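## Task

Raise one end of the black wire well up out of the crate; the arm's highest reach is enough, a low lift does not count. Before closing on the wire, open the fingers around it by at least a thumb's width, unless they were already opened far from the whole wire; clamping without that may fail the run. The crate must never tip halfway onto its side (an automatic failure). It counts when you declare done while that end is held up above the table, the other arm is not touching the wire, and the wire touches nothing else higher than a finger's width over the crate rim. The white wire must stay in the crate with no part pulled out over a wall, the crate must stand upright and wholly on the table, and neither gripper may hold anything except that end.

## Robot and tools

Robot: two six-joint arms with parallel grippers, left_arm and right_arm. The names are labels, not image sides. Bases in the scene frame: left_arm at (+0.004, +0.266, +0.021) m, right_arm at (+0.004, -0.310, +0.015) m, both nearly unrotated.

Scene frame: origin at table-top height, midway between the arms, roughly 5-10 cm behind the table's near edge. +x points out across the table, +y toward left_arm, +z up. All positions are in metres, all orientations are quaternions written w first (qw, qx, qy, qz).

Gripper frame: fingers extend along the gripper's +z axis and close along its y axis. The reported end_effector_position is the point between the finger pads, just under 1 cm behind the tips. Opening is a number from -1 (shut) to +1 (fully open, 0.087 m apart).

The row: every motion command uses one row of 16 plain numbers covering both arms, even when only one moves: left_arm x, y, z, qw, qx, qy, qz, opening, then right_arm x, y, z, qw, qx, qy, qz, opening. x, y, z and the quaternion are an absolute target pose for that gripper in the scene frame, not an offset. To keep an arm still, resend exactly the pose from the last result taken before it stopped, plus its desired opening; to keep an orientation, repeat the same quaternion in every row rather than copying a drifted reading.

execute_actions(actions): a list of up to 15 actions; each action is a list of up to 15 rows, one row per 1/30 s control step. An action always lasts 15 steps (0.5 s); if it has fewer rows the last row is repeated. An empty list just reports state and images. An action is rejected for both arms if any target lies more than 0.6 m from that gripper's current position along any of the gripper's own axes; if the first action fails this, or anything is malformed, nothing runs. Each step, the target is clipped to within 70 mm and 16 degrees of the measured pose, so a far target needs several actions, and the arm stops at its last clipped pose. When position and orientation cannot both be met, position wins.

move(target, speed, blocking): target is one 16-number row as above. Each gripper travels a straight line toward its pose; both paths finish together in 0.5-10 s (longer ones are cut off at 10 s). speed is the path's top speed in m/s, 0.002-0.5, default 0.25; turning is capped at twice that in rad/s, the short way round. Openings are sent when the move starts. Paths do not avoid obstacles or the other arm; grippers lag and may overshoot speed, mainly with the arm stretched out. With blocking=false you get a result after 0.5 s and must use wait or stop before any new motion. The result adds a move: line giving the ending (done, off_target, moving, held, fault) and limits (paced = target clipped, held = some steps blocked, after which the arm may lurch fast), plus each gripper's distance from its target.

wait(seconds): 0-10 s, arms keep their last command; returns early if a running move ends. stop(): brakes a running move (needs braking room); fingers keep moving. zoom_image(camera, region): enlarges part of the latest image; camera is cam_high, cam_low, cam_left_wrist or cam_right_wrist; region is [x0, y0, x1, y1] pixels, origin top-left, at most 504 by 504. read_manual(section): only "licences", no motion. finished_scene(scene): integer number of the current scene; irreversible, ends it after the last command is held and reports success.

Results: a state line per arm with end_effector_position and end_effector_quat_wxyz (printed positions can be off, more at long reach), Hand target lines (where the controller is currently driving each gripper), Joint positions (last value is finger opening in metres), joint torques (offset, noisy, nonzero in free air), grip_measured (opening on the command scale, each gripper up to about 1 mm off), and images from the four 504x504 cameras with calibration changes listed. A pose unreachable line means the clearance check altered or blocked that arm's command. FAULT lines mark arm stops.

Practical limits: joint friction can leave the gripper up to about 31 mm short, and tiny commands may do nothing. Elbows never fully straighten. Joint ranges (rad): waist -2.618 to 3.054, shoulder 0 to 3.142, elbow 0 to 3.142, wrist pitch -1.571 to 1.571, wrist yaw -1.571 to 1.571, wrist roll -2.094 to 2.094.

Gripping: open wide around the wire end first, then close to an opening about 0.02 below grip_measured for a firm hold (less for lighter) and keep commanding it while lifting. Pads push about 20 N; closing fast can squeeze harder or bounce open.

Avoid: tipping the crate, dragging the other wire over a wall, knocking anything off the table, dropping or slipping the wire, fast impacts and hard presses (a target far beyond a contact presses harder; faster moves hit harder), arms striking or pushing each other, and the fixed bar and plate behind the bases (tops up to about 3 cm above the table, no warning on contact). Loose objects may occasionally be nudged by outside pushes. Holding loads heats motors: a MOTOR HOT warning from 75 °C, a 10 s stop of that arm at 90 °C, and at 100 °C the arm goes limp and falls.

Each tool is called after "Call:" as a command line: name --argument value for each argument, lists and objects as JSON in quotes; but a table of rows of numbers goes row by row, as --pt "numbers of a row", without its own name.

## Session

Call:
execute_actions --actions '[]'

Scene clock: 0.00 s.
left_arm: end_effector_position=(+0.3087, +0.4422, +0.2249) grip_measured=+1.000 end_effector_quat_wxyz=(+0.306, -0.341, +0.840, -0.289) | right_arm: end_effector_position=(+0.1733, -0.3238, +0.1377) grip_measured=+0.989 end_effector_quat_wxyz=(+0.002, -0.686, +0.727, -0.011)
Joint positions: left_arm=[ 0.87   1.681  1.544 -1.088  0.815 -0.021  0.087] | right_arm=[ 0.067  1.147  0.988 -1.378 -0.03  -1.416  0.087]
Joint velocities: left_arm=[-0.007 -0.017 -0.002 -0.007 -0.051  0.037  0.   ] | right_arm=[-0.012  0.002  0.012 -0.066 -0.007 -0.007  0.001]
Joint torques (N m, as the arm reports them, + toward a larger angle): no reading
Motor temperatures (°C, as the motors report them): left_arm=[32 34 33 32 32 32] | right_arm=[33 37 35 33 33 31]
Hand target (left_arm): +0.309, +0.442, +0.225; +0.306, -0.341, +0.840, -0.289
Hand target (right_arm): +0.173, -0.324, +0.138; -0.002, +0.686, -0.727, +0.011
camera_calibration (this result's frames):
cam_left_wrist: T_world_to_cam=[[0.403014, -0.590199, 0.699461, -0.0213016], [-0.914922, -0.278427, 0.292225, 0.360505], [0.0222778, -0.757723, -0.652196, 0.612566], [0, 0, 0, 1]] pos_world=[0.324772, 0.551957, 0.309064]
cam_right_wrist: T_world_to_cam=[[0.99788, -0.0540868, 0.0362021, -0.203776], [-0.0625369, -0.642708, 0.763555, -0.281941], [-0.0180309, -0.7642, -0.644727, -0.0163218], [0, 0, 0, 1]] pos_world=[0.185418, -0.204701, 0.212132]

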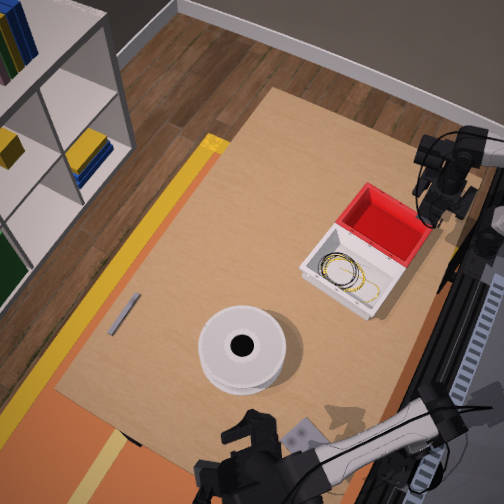

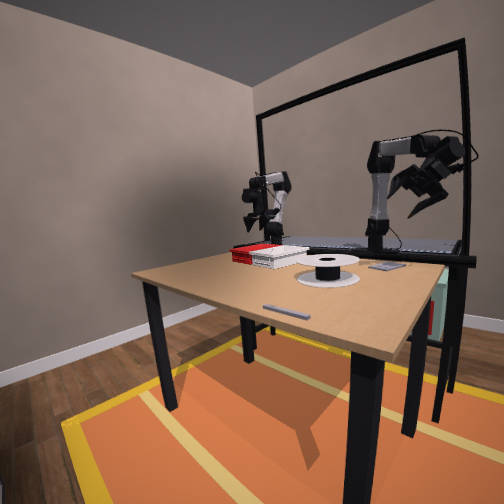

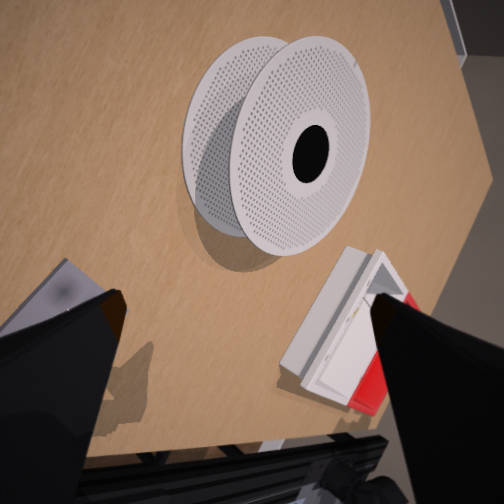

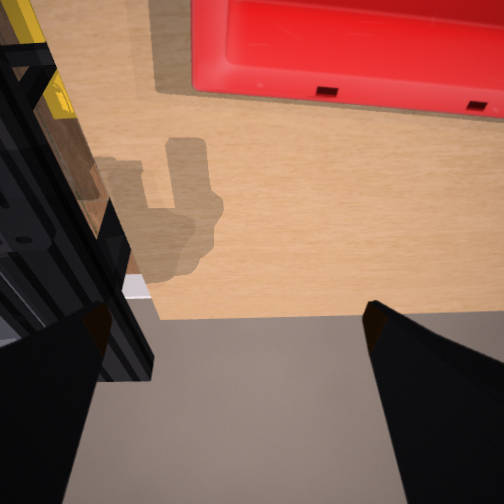

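Call:
move --target '[0.309,0.442,0.225,0.306,-0.341,0.84,-0.289,1,0.27,-0.10,0.17,0.42,0,0.907,0,1]' --speed 0.4

Call:
move --target '[0.309,0.442,0.225,0.306,-0.341,0.84,-0.289,1,0.38,-0.05,0.17,0.17,0,0.985,0,1]' --speed 0.3

Scene clock: 6.30 s.
left_arm: end_effector_position=(+0.3087, +0.4422, +0.2249) grip_measured=+1.000 end_effector_quat_wxyz=(+0.306, -0.341, +0.840, -0.289) | right_arm: end_effector_position=(+0.2672, -0.1065, +0.1647) grip_measured=+0.989 end_effector_quat_wxyz=(+0.406, -0.005, +0.914, -0.007)
Joint positions: left_arm=[ 0.87   1.681  1.544 -1.088  0.815 -0.021  0.087] | right_arm=[ 0.854  1.305  1.067 -0.69   0.601  0.687  0.087]
Joint velocities: left_arm=[-0.017 -0.022 -0.012 -0.007  0.022 -0.022  0.   ] | right_arm=[-0.012 -0.027 -0.012  0.037  0.007  0.051 -0.   ]
Joint torques (N m, as the arm reports them, + toward a larger angle): left_arm=[ 0.15 -8.58  7.8   0.77  0.41  0.13] | right_arm=[ 0.72 -3.75  7.62  1.38  0.42  0.13]
Motor temperatures (°C, as the motors report them): left_arm=[32 35 33 33 32 32] | right_arm=[33 37 36 34 33 31]
Hand target (left_arm): +0.309, +0.442, +0.225; +0.306, -0.341, +0.840, -0.289
Hand target (right_arm): +0.270, -0.100, +0.173; +0.415, +0.002, +0.910, +0.000
Off the commanded pose (left_arm): 0.000 m, 0 deg.
Off the commanded pose (right_arm): 0.009 m, 2 deg.
move: done
camera_calibration (this result's frames):
cam_left_wrist: T_world_to_cam=[[0.403014, -0.590199, 0.699461, -0.0213016], [-0.914922, -0.278427, 0.292225, 0.360505], [0.0222778, -0.757723, -0.652196, 0.612566], [0, 0, 0, 1]] pos_world=[0.324772, 0.551957, 0.309064]
cam_right_wrist: T_world_to_cam=[[-0.00684887, -0.9995, 0.0308636, -0.118066], [-0.999767, 0.00747541, 0.0202308, 0.285098], [-0.0204514, -0.0307178, -0.999319, 0.305927], [0, 0, 0, 1]] pos_world=[0.29048, -0.110741, 0.303595]

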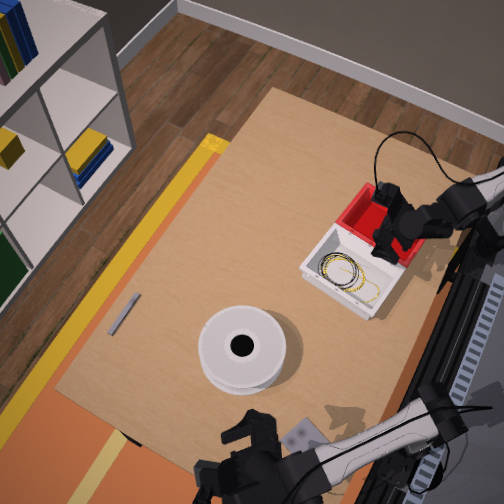

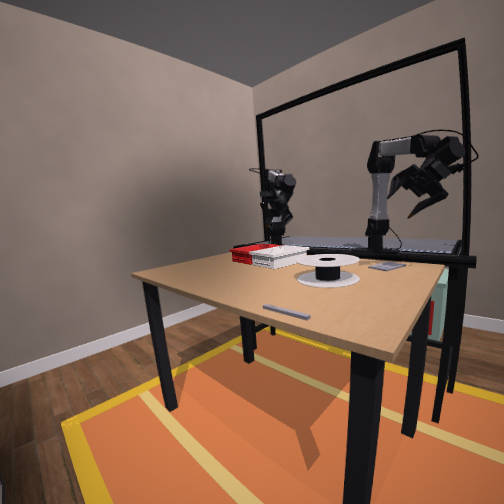

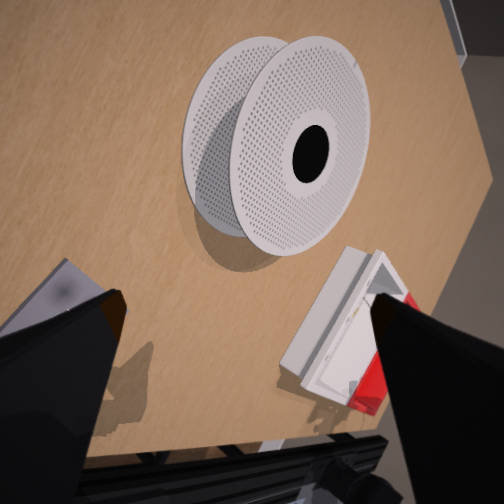

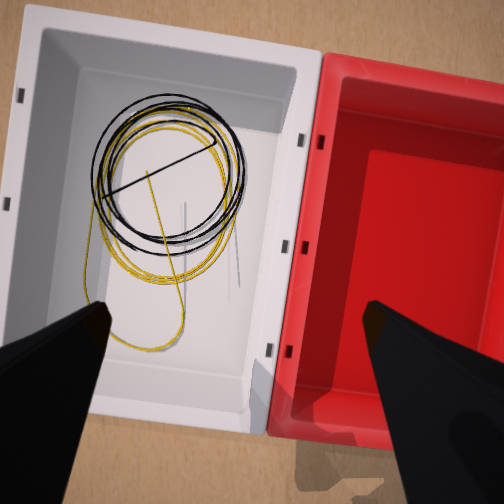

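Scene clock: 8.00 s.
left_arm: end_effector_position=(+0.3087, +0.4422, +0.2249) grip_measured=+1.000 end_effector_quat_wxyz=(+0.306, -0.341, +0.840, -0.289) | right_arm: end_effector_position=(+0.3785, -0.0499, +0.1652) grip_measured=+0.989 end_effector_quat_wxyz=(+0.170, -0.001, +0.985, -0.001)
Joint positions: left_arm=[ 0.87   1.681  1.544 -1.088  0.815 -0.021  0.087] | right_arm=[ 0.58   2.155  2.247 -1.344  0.165  0.588  0.087]
Joint velocities: left_arm=[-0.007  0.007  0.002  0.007  0.037 -0.051  0.   ] | right_arm=[ 0.007 -0.022 -0.022  0.007 -0.037 -0.007  0.   ]
Joint torques (N m, as the arm reports them, + toward a larger angle): left_arm=[ 0.14 -8.6   7.79  0.78  0.41  0.12] | right_arm=[-0.95 -9.74  7.11  0.84  0.09 -0.04]
Motor temperatures (°C, as the motors report them): left_arm=[32 36 34 33 32 32] | right_arm=[33 37 36 34 33 31]
Hand target (left_arm): +0.309, +0.442, +0.225; +0.306, -0.341, +0.840, -0.289
Hand target (right_arm): +0.382, -0.052, +0.170; +0.173, -0.002, +0.985, +0.002
Off the commanded pose (left_arm): 0.000 m, 0 deg.
Off the commanded pose (right_arm): 0.005 m, 0 deg.
move: done
camera_calibration (this result's frames):
cam_left_wrist: T_world_to_cam=[[0.403014, -0.590199, 0.699461, -0.0213016], [-0.914922, -0.278427, 0.292225, 0.360505], [0.0222778, -0.757723, -0.652196, 0.612566], [0, 0, 0, 1]] pos_world=[0.324772, 0.551957, 0.309064]
cam_right_wrist: T_world_to_cam=[[-0.000666026, -0.999804, 0.0198009, -0.0613275], [-0.870642, 0.0103201, 0.491808, 0.269305], [-0.491916, -0.016912, -0.870478, 0.46833], [0, 0, 0, 1]] pos_world=[0.464807, -0.0561743, 0.276439]

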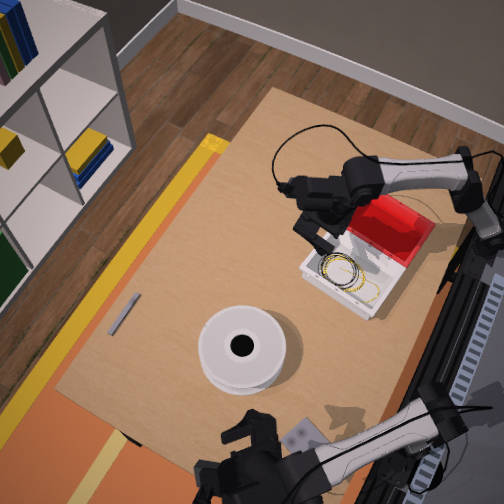

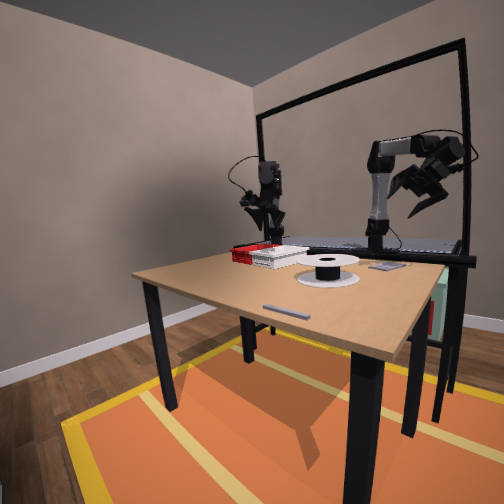

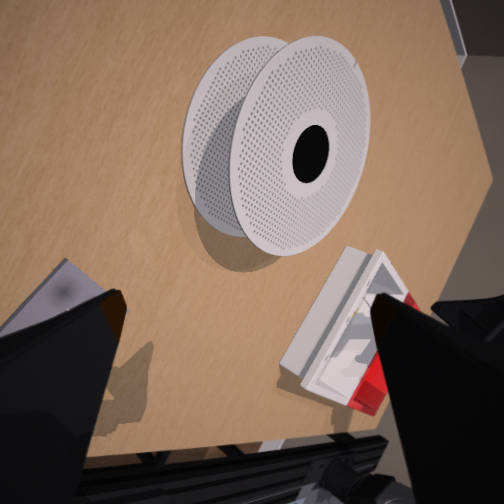

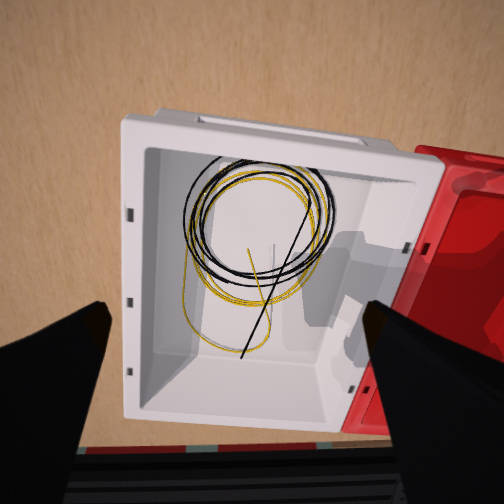

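Call:
move --target '[0.309,0.442,0.225,0.306,-0.341,0.84,-0.289,1,0.305,-0.056,0.15,0.17,0,0.985,0,0]'

Call:
move --target '[0.309,0.442,0.225,0.306,-0.341,0.84,-0.289,1,0.317,-0.056,0.094,0.17,0,0.985,0,0]' --speed 0.08

Call:
move --target '[0.309,0.442,0.225,0.306,-0.341,0.84,-0.289,1,0.317,-0.056,0.094,0.17,0,0.985,0,-1]'

Call:
move --target '[0.309,0.442,0.225,0.306,-0.341,0.84,-0.289,1,0.33,-0.07,0.25,0.3,-0.1,0.95,0,-1]' --speed 0.08

Scene clock: 18.00 s.
left_arm: end_effector_position=(+0.3087, +0.4422, +0.2249) grip_measured=+1.000 end_effector_quat_wxyz=(+0.306, -0.341, +0.840, -0.289) | right_arm: end_effector_position=(+0.3060, -0.0520, +0.1481) grip_measured=+0.000 end_effector_quat_wxyz=(+0.164, -0.006, +0.987, +0.001)
Joint positions: left_arm=[ 0.87   1.681  1.544 -1.088  0.815 -0.021  0.087] | right_arm=[ 0.683  1.876  1.768 -1.169  0.182  0.681  0.044]
Joint velocities: left_arm=[-0.007  0.007 -0.002 -0.007  0.022  0.037  0.   ] | right_arm=[-0.017 -0.002 -0.002 -0.007  0.037 -0.007  0.001]
Joint torques (N m, as the arm reports them, + toward a larger angle): left_arm=[ 0.11 -8.61  7.77  0.78  0.42  0.12] | right_arm=[-0.01 -9.64  4.09  0.93  0.28  0.14]
Motor temperatures (°C, as the motors report them): left_arm=[32 37 35 33 32 32] | right_arm=[33 40 38 34 33 31]
Hand target (left_arm): +0.309, +0.442, +0.225; +0.306, -0.341, +0.840, -0.289
Hand target (right_arm): +0.305, -0.054, +0.149; +0.169, +0.000, +0.986, +0.001
Off the commanded pose (left_arm): 0.000 m, 0 deg.
Off the commanded pose (right_arm): 0.005 m, 1 deg.
move: done
camera_calibration (this result's frames):
cam_left_wrist: T_world_to_cam=[[0.403014, -0.590199, 0.699461, -0.0213016], [-0.914922, -0.278427, 0.292225, 0.360505], [0.0222778, -0.757723, -0.652196, 0.612566], [0, 0, 0, 1]] pos_world=[0.324772, 0.551957, 0.309064]
cam_right_wrist: T_world_to_cam=[[0.00993642, -0.99982, 0.0161681, -0.0657792], [-0.863823, -0.000438002, 0.503795, 0.21016], [-0.503697, -0.0189723, -0.863672, 0.420213], [0, 0, 0, 1]] pos_world=[0.393854, -0.0577029, 0.258112]

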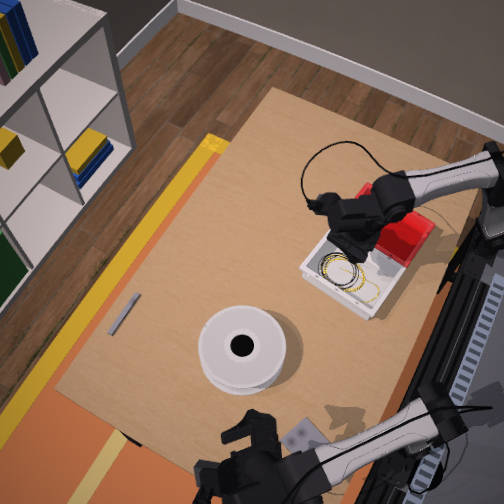

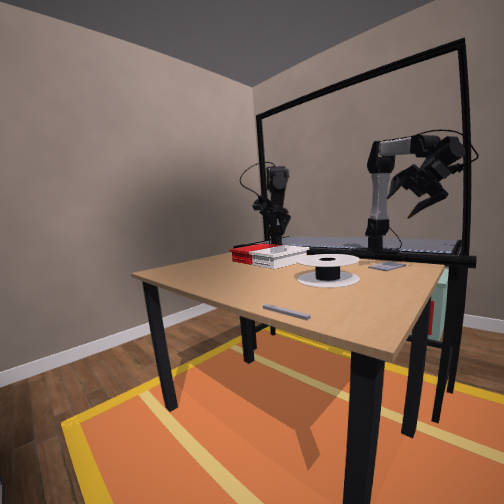

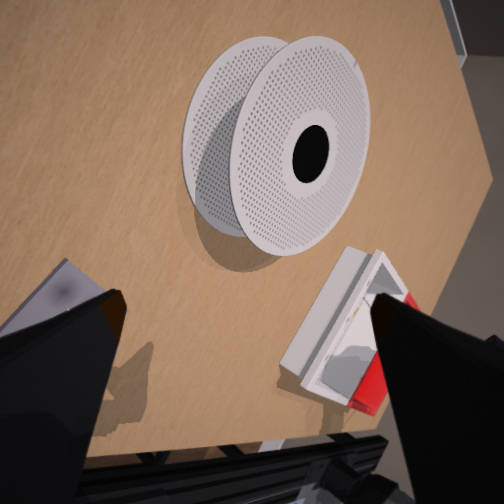

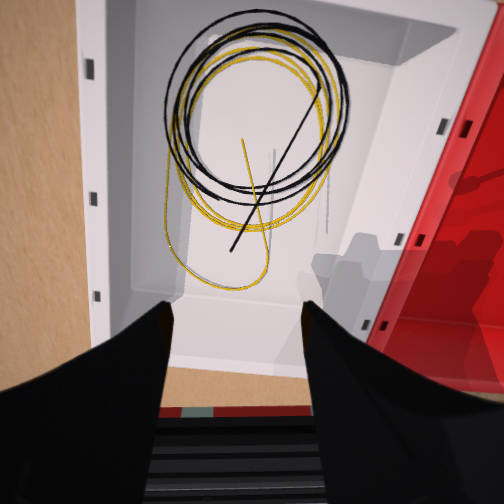

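Scene clock: 19.20 s.
left_arm: end_effector_position=(+0.3087, +0.4422, +0.2249) grip_measured=+1.000 end_effector_quat_wxyz=(+0.306, -0.341, +0.840, -0.289) | right_arm: end_effector_position=(+0.3153, -0.0492, +0.0982) grip_measured=+0.000 end_effector_quat_wxyz=(+0.170, -0.002, +0.985, +0.007)
Joint positions: left_arm=[ 0.87   1.681  1.544 -1.088  0.815 -0.021  0.087] | right_arm=[ 0.677  1.894  1.593 -0.956  0.182  0.681  0.044]
Joint velocities: left_arm=[ 0.017 -0.007 -0.012  0.022  0.037 -0.007  0.   ] | right_arm=[-0.012  0.002 -0.012  0.007 -0.007 -0.007  0.001]
Joint torques (N m, as the arm reports them, + toward a larger angle): left_arm=[ 0.15 -8.6   7.8   0.78  0.41  0.12] | right_arm=[-1.09 -8.55  4.28  0.98  0.21 -0.01]
Motor temperatures (°C, as the motors report them): left_arm=[32 37 35 33 32 32] | right_arm=[33 41 38 34 33 31]
Hand target (left_arm): +0.309, +0.442, +0.225; +0.306, -0.341, +0.840, -0.289
Hand target (right_arm): +0.317, -0.056, +0.094; +0.170, +0.000, +0.985, -0.000
Off the commanded pose (left_arm): 0.000 m, 0 deg.
Off the commanded pose (right_arm): 0.008 m, 1 deg.
move: done
camera_calibration (this result's frames):
cam_left_wrist: T_world_to_cam=[[0.403014, -0.590199, 0.699461, -0.0213016], [-0.914922, -0.278427, 0.292225, 0.360505], [0.0222778, -0.757723, -0.652196, 0.612566], [0, 0, 0, 1]] pos_world=[0.324772, 0.551957, 0.309064]
cam_right_wrist: T_world_to_cam=[[0.00380961, -0.999982, 0.0046721, -0.0592404], [-0.870749, -0.00101984, 0.491726, 0.246674], [-0.491713, -0.00594151, -0.870737, 0.3794], [0, 0, 0, 1]] pos_world=[0.401573, -0.0567335, 0.209338]

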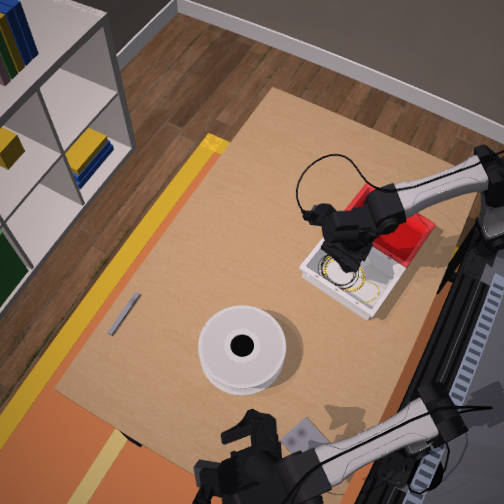

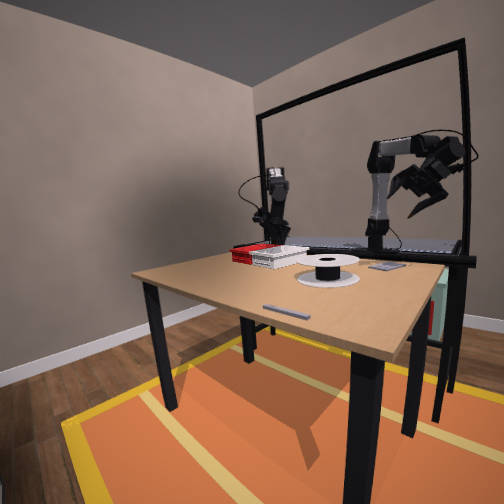

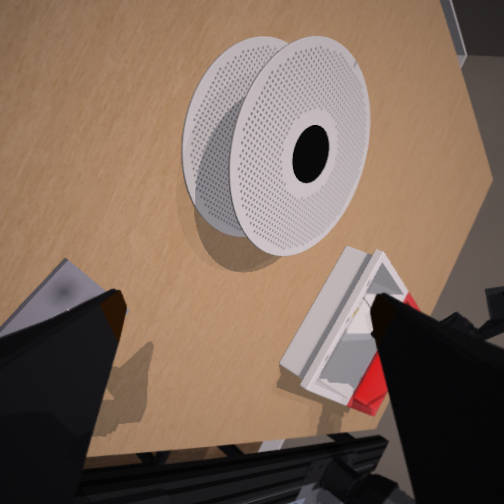

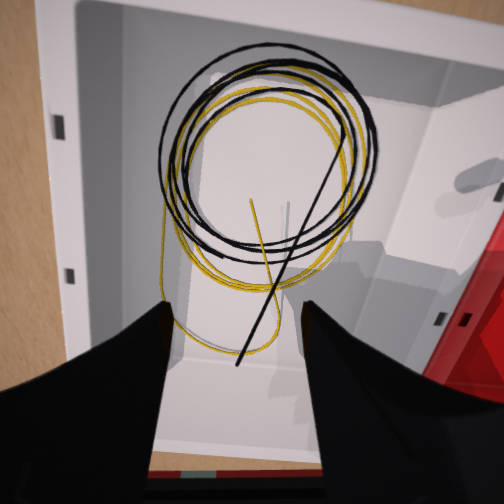

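Scene clock: 19.90 s.
left_arm: end_effector_position=(+0.3087, +0.4422, +0.2249) grip_measured=+1.000 end_effector_quat_wxyz=(+0.306, -0.341, +0.840, -0.289) | right_arm: end_effector_position=(+0.3157, -0.0488, +0.0982) grip_measured=-1.000 end_effector_quat_wxyz=(+0.171, -0.002, +0.985, +0.007)
Joint positions: left_arm=[ 0.87   1.681  1.544 -1.088  0.815 -0.021  0.087] | right_arm=[ 0.677  1.894  1.593 -0.954  0.182  0.681  0.   ]
Joint velocities: left_arm=[-0.007 -0.002  0.002 -0.007  0.037 -0.007  0.   ] | right_arm=[ 0.012 -0.007  0.002 -0.007 -0.081  0.022  0.   ]
Joint torques (N m, as the arm reports them, + toward a larger angle): left_arm=[ 0.15 -8.61  7.77  0.78  0.42  0.12] | right_arm=[-0.96 -8.62  4.16  1.    0.2  -0.02]
Motor temperatures (°C, as the motors report them): left_arm=[32 38 35 33 32 32] | right_arm=[33 41 38 34 33 31]
Hand target (left_arm): +0.309, +0.442, +0.225; +0.306, -0.341, +0.840, -0.289
Hand target (right_arm): +0.317, -0.056, +0.094; +0.170, +0.000, +0.985, -0.000
Off the commanded pose (left_arm): 0.000 m, 0 deg.
Off the commanded pose (right_arm): 0.008 m, 1 deg.
move: done
camera_calibration (this result's frames):
cam_left_wrist: T_world_to_cam=[[0.403014, -0.590199, 0.699461, -0.0213016], [-0.914922, -0.278427, 0.292225, 0.360505], [0.0222778, -0.757723, -0.652196, 0.612566], [0, 0, 0, 1]] pos_world=[0.324772, 0.551957, 0.309064]
cam_right_wrist: T_world_to_cam=[[0.00386624, -0.999987, 0.00319412, -0.0587412], [-0.871604, -0.00180406, 0.490208, 0.247393], [-0.490196, -0.00467927, -0.8716, 0.379357], [0, 0, 0, 1]] pos_world=[0.401815, -0.056519, 0.209561]

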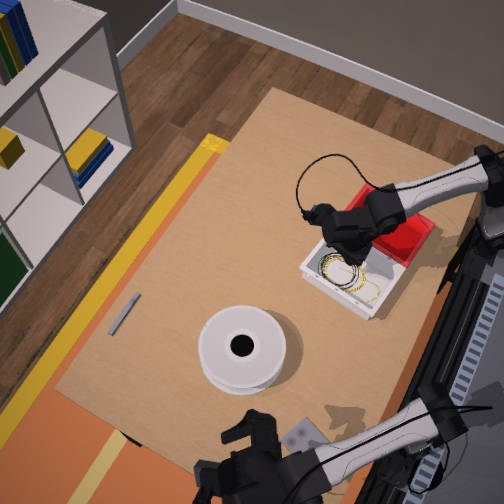

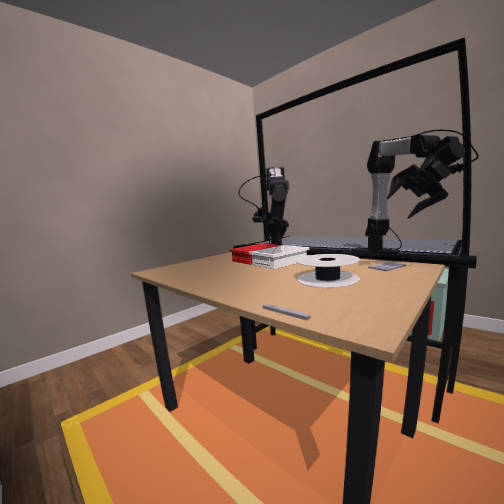

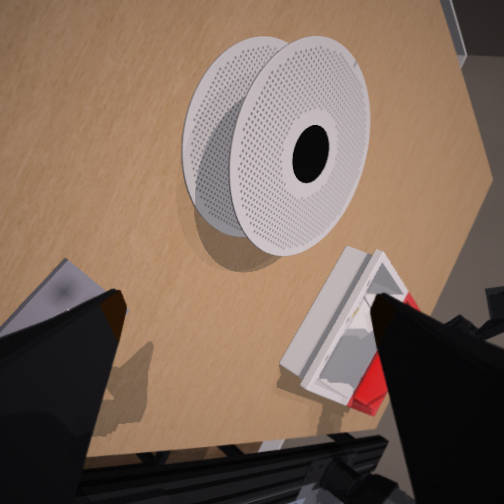

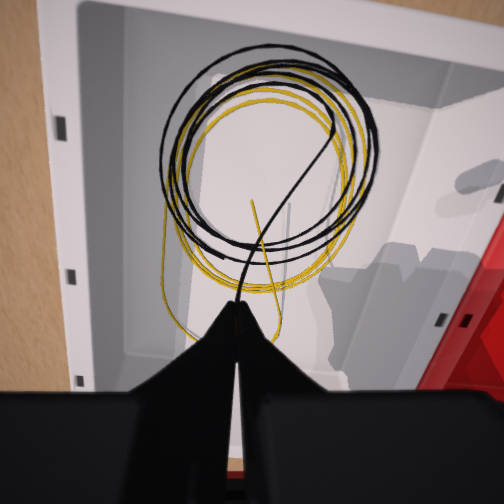

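Scene clock: 22.47 s.
left_arm: end_effector_position=(+0.3087, +0.4422, +0.2249) grip_measured=+1.000 end_effector_quat_wxyz=(+0.306, -0.341, +0.840, -0.289) | right_arm: end_effector_position=(+0.3291, -0.0708, +0.2368) grip_measured=-1.000 end_effector_quat_wxyz=(+0.285, -0.096, +0.954, -0.006)
Joint positions: left_arm=[ 0.87   1.681  1.544 -1.088  0.815 -0.021  0.087] | right_arm=[ 0.677  1.76   1.913 -1.201  0.302  0.437  0.   ]
Joint velocities: left_arm=[ 0.002 -0.007 -0.002 -0.007 -0.022  0.007  0.   ] | right_arm=[-0.002 -0.017 -0.007 -0.022  0.051  0.022  0.   ]
Joint torques (N m, as the arm reports them, + toward a larger angle): left_arm=[ 0.11 -8.59  7.8   0.78  0.42  0.12] | right_arm=[ 0.38 -8.68  7.14  1.2   0.35 -0.02]
Motor temperatures (°C, as the motors report them): left_arm=[32 38 35 33 32 32] | right_arm=[33 41 38 34 33 31]
Hand target (left_arm): +0.309, +0.442, +0.225; +0.306, -0.341, +0.840, -0.289
Hand target (right_arm): +0.328, -0.071, +0.251; +0.300, -0.100, +0.949, -0.002
Off the commanded pose (left_arm): 0.000 m, 0 deg.
Off the commanded pose (right_arm): 0.013 m, 2 deg.
move: off_target (right_arm)
camera_calibration (this result's frames):
cam_left_wrist: T_world_to_cam=[[0.403014, -0.590199, 0.699461, -0.0213016], [-0.914922, -0.278427, 0.292225, 0.360505], [0.0222778, -0.757723, -0.652196, 0.612566], [0, 0, 0, 1]] pos_world=[0.324772, 0.551957, 0.309064]
cam_right_wrist: T_world_to_cam=[[0.173339, -0.981453, 0.0818727, -0.154324], [-0.950082, -0.144741, 0.276393, 0.257458], [-0.259417, -0.125695, -0.957551, 0.442441], [0, 0, 0, 1]] pos_world=[0.386133, -0.0585845, 0.365135]

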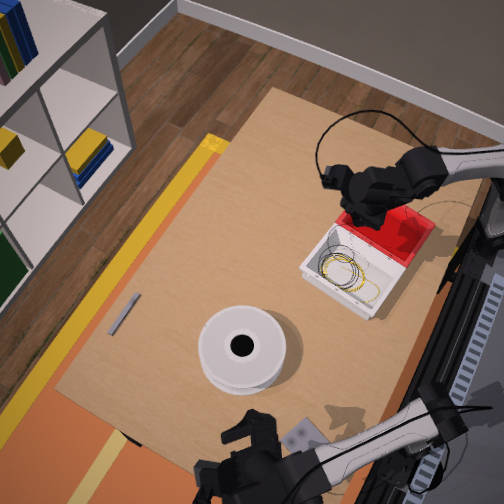

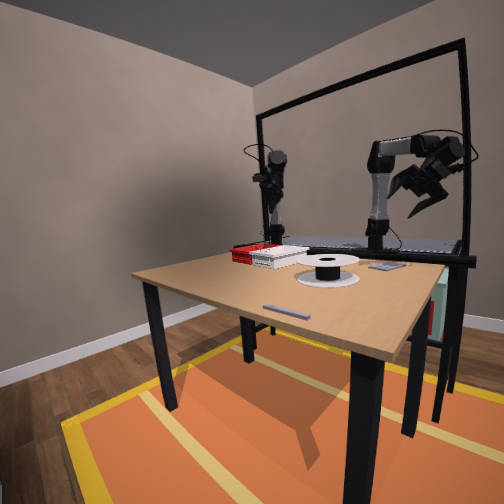

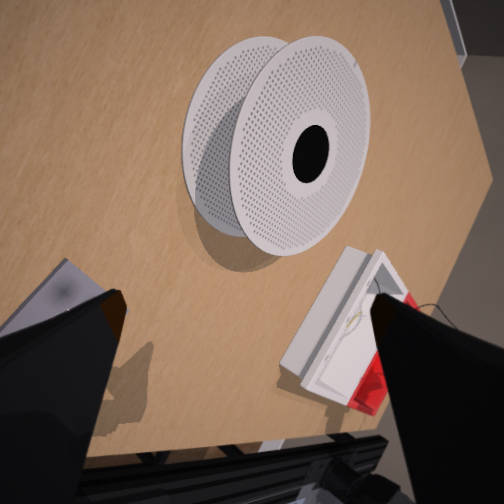

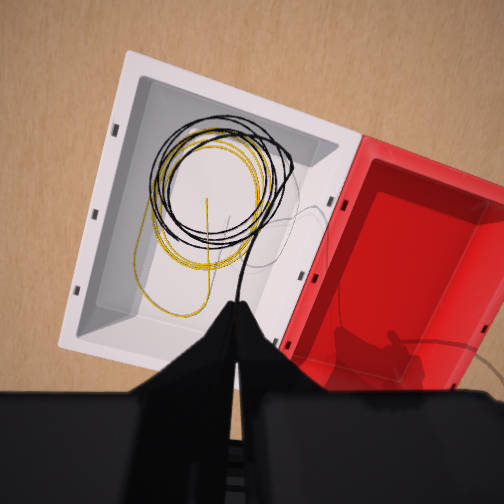

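Call:
move --target '[0.309,0.442,0.225,0.306,-0.341,0.84,-0.289,1,0.35,-0.07,0.48,0.61,-0.23,0.73,0.19,-1]' --speed 0.08

Call:
zoom_image --camera "cam_high" --region '[260,130,460,330]'

Scene clock: 32.53 s.
left_arm: end_effector_position=(+0.3087, +0.4422, +0.2249) grip_measured=+1.000 end_effector_quat_wxyz=(+0.306, -0.341, +0.840, -0.289) | right_arm: end_effector_position=(+0.3498, -0.0666, +0.4592) grip_measured=-1.000 end_effector_quat_wxyz=(+0.591, -0.234, +0.750, +0.181)
Joint positions: left_arm=[ 0.87   1.681  1.544 -1.088  0.815 -0.021  0.087] | right_arm=[ 0.525  1.449  1.974 -0.726 -0.051  0.016  0.   ]
Joint velocities: left_arm=[-0.017  0.002  0.007  0.007  0.051 -0.066  0.   ] | right_arm=[-0.012 -0.002  0.007  0.051 -0.051  0.007  0.   ]
Joint torques (N m, as the arm reports them, + toward a larger angle): left_arm=[ 0.11 -8.58  7.79  0.79  0.42  0.12] | right_arm=[-1.05 -5.78  6.83  2.32 -0.11 -0.05]
Motor temperatures (°C, as the motors report them): left_arm=[32 39 36 33 32 32] | right_arm=[33 42 40 35 33 31]
Hand target (left_arm): +0.309, +0.442, +0.225; +0.306, -0.341, +0.840, -0.289
Hand target (right_arm): +0.346, -0.073, +0.482; +0.616, -0.232, +0.730, +0.183
Off the commanded pose (left_arm): 0.000 m, 0 deg.
Off the commanded pose (right_arm): 0.021 m, 3 deg.
move: off_target (right_arm)
camera_calibration (this result's frames):
cam_left_wrist: T_world_to_cam=[[0.403014, -0.590199, 0.699461, -0.0213016], [-0.914922, -0.278427, 0.292225, 0.360505], [0.0222778, -0.757723, -0.652196, 0.612566], [0, 0, 0, 1]] pos_world=[0.324772, 0.551957, 0.309064]
cam_right_wrist: T_world_to_cam=[[0.552214, -0.833595, 0.013371, -0.263241], [-0.737822, -0.496111, -0.457703, 0.455709], [0.388173, 0.242885, -0.889004, 0.427823], [0, 0, 0, 1]] pos_world=[0.315528, -0.0972656, 0.592436]

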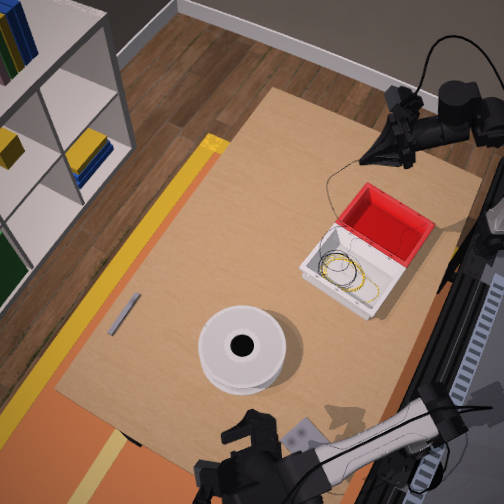

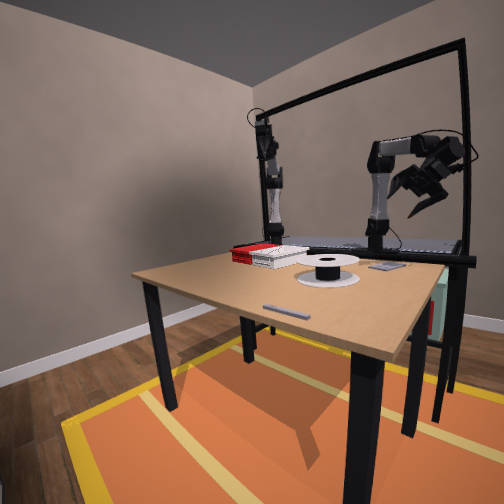

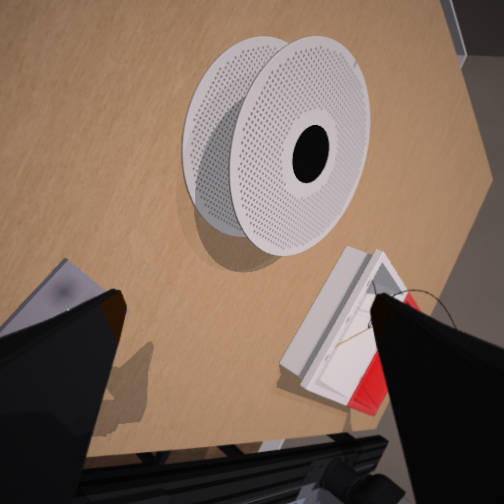

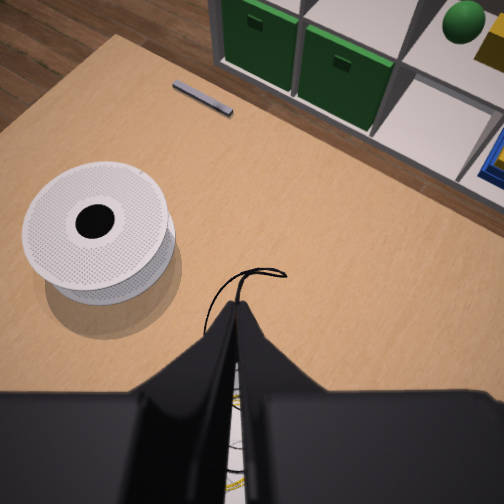

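Region (260, 130, 460, 330) of cam_high's 504x504 image, scaled by 2.520, with more detail than that image has.

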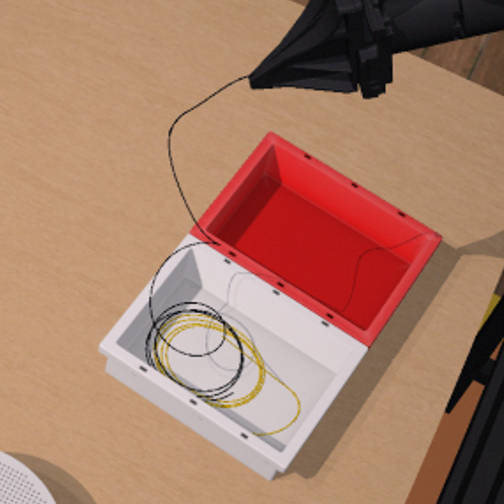

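Call:
move --target '[0.309,0.442,0.225,0.306,-0.341,0.84,-0.289,1,0.31,-0.10,0.71,0.826,-0.15,0.477,0.26,-1]' --speed 0.08

Call:
zoom_image --camera "cam_high" --region '[260,130,460,330]'

Call:
zoom_image --camera "cam_low" --region '[220,180,320,280]'

Scene clock: 39.77 s.
left_arm: end_effector_position=(+0.3087, +0.4422, +0.2249) grip_measured=+1.000 end_effector_quat_wxyz=(+0.306, -0.341, +0.840, -0.289) | right_arm: end_effector_position=(+0.3087, -0.0965, +0.6981) grip_measured=-1.000 end_effector_quat_wxyz=(+0.819, -0.155, +0.492, +0.251)
Joint positions: left_arm=[ 0.87   1.681  1.544 -1.088  0.815 -0.021  0.087] | right_arm=[ 0.475  1.52   2.426 -0.38  -0.071  0.069  0.   ]
Joint velocities: left_arm=[ 0.007 -0.007  0.022  0.022  0.007 -0.022  0.   ] | right_arm=[-0.022  0.017  0.012 -0.007  0.022 -0.022  0.   ]
Joint torques (N m, as the arm reports them, + toward a larger angle): left_arm=[ 0.14 -8.59  7.79  0.78  0.41  0.13] | right_arm=[-1.03 -2.73  4.78  1.76 -0.05  0.18]
Motor temperatures (°C, as the motors report them): left_arm=[32 40 36 33 32 32] | right_arm=[33 42 40 37 33 31]
Hand target (left_arm): +0.309, +0.442, +0.225; +0.306, -0.341, +0.840, -0.289
Hand target (right_arm): +0.304, -0.102, +0.709; +0.828, -0.148, +0.477, +0.254
Off the commanded pose (left_arm): 0.000 m, 0 deg.
Off the commanded pose (right_arm): 0.013 m, 2 deg.
move: off_target (right_arm)
camera_calibration (this result's frames):
cam_left_wrist: T_world_to_cam=[[0.403014, -0.590199, 0.699461, -0.0213016], [-0.914922, -0.278427, 0.292225, 0.360505], [0.0222778, -0.757723, -0.652196, 0.612566], [0, 0, 0, 1]] pos_world=[0.324772, 0.551957, 0.309064]
cam_right_wrist: T_world_to_cam=[[0.550579, -0.834779, 0.00243649, -0.260575], [-0.299837, -0.20048, -0.932687, 0.744743], [0.779077, 0.512788, -0.360677, 0.199932], [0, 0, 0, 1]] pos_world=[0.211006, -0.17074, 0.767358]

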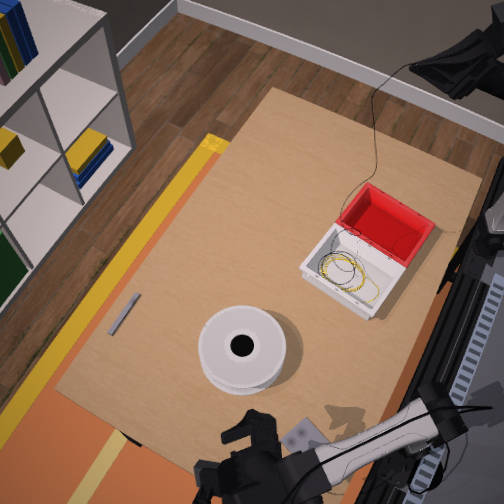

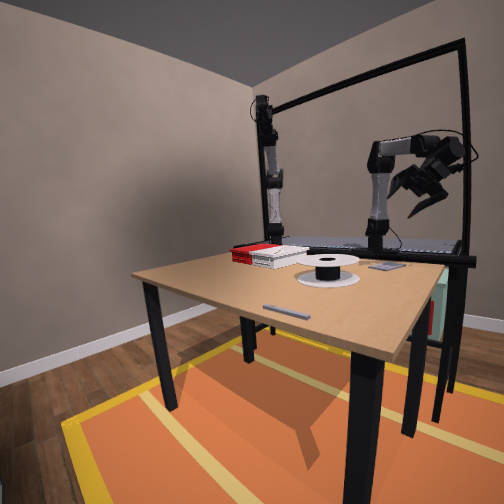

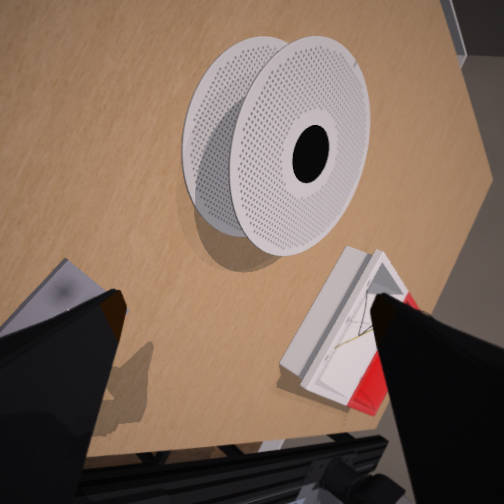

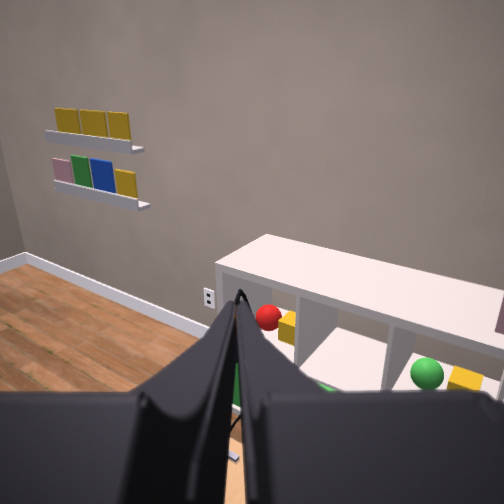

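Region (260, 130, 460, 330) of cam_high's 504x504 image, scaled by 2.520, with more detail than that image has.

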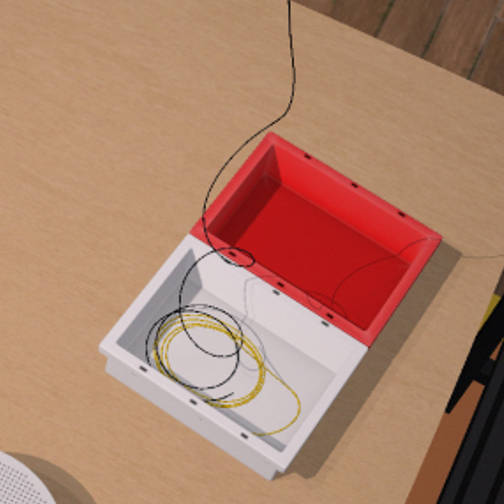

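Region (220, 180, 320, 280) of cam_low's 504x504 image, scaled by 5.040, with more detail than that image has.

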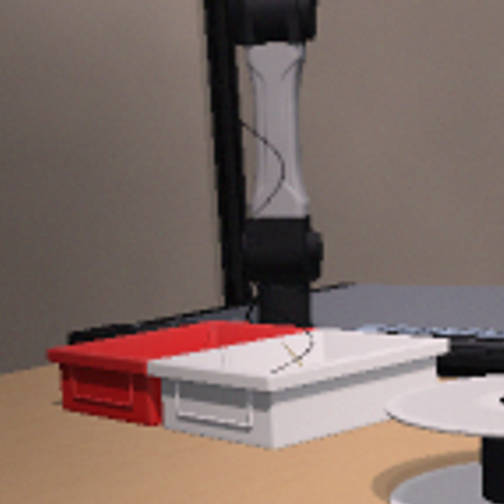

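Call:
finished_scene --scene 2

The scene is finished: the task was done.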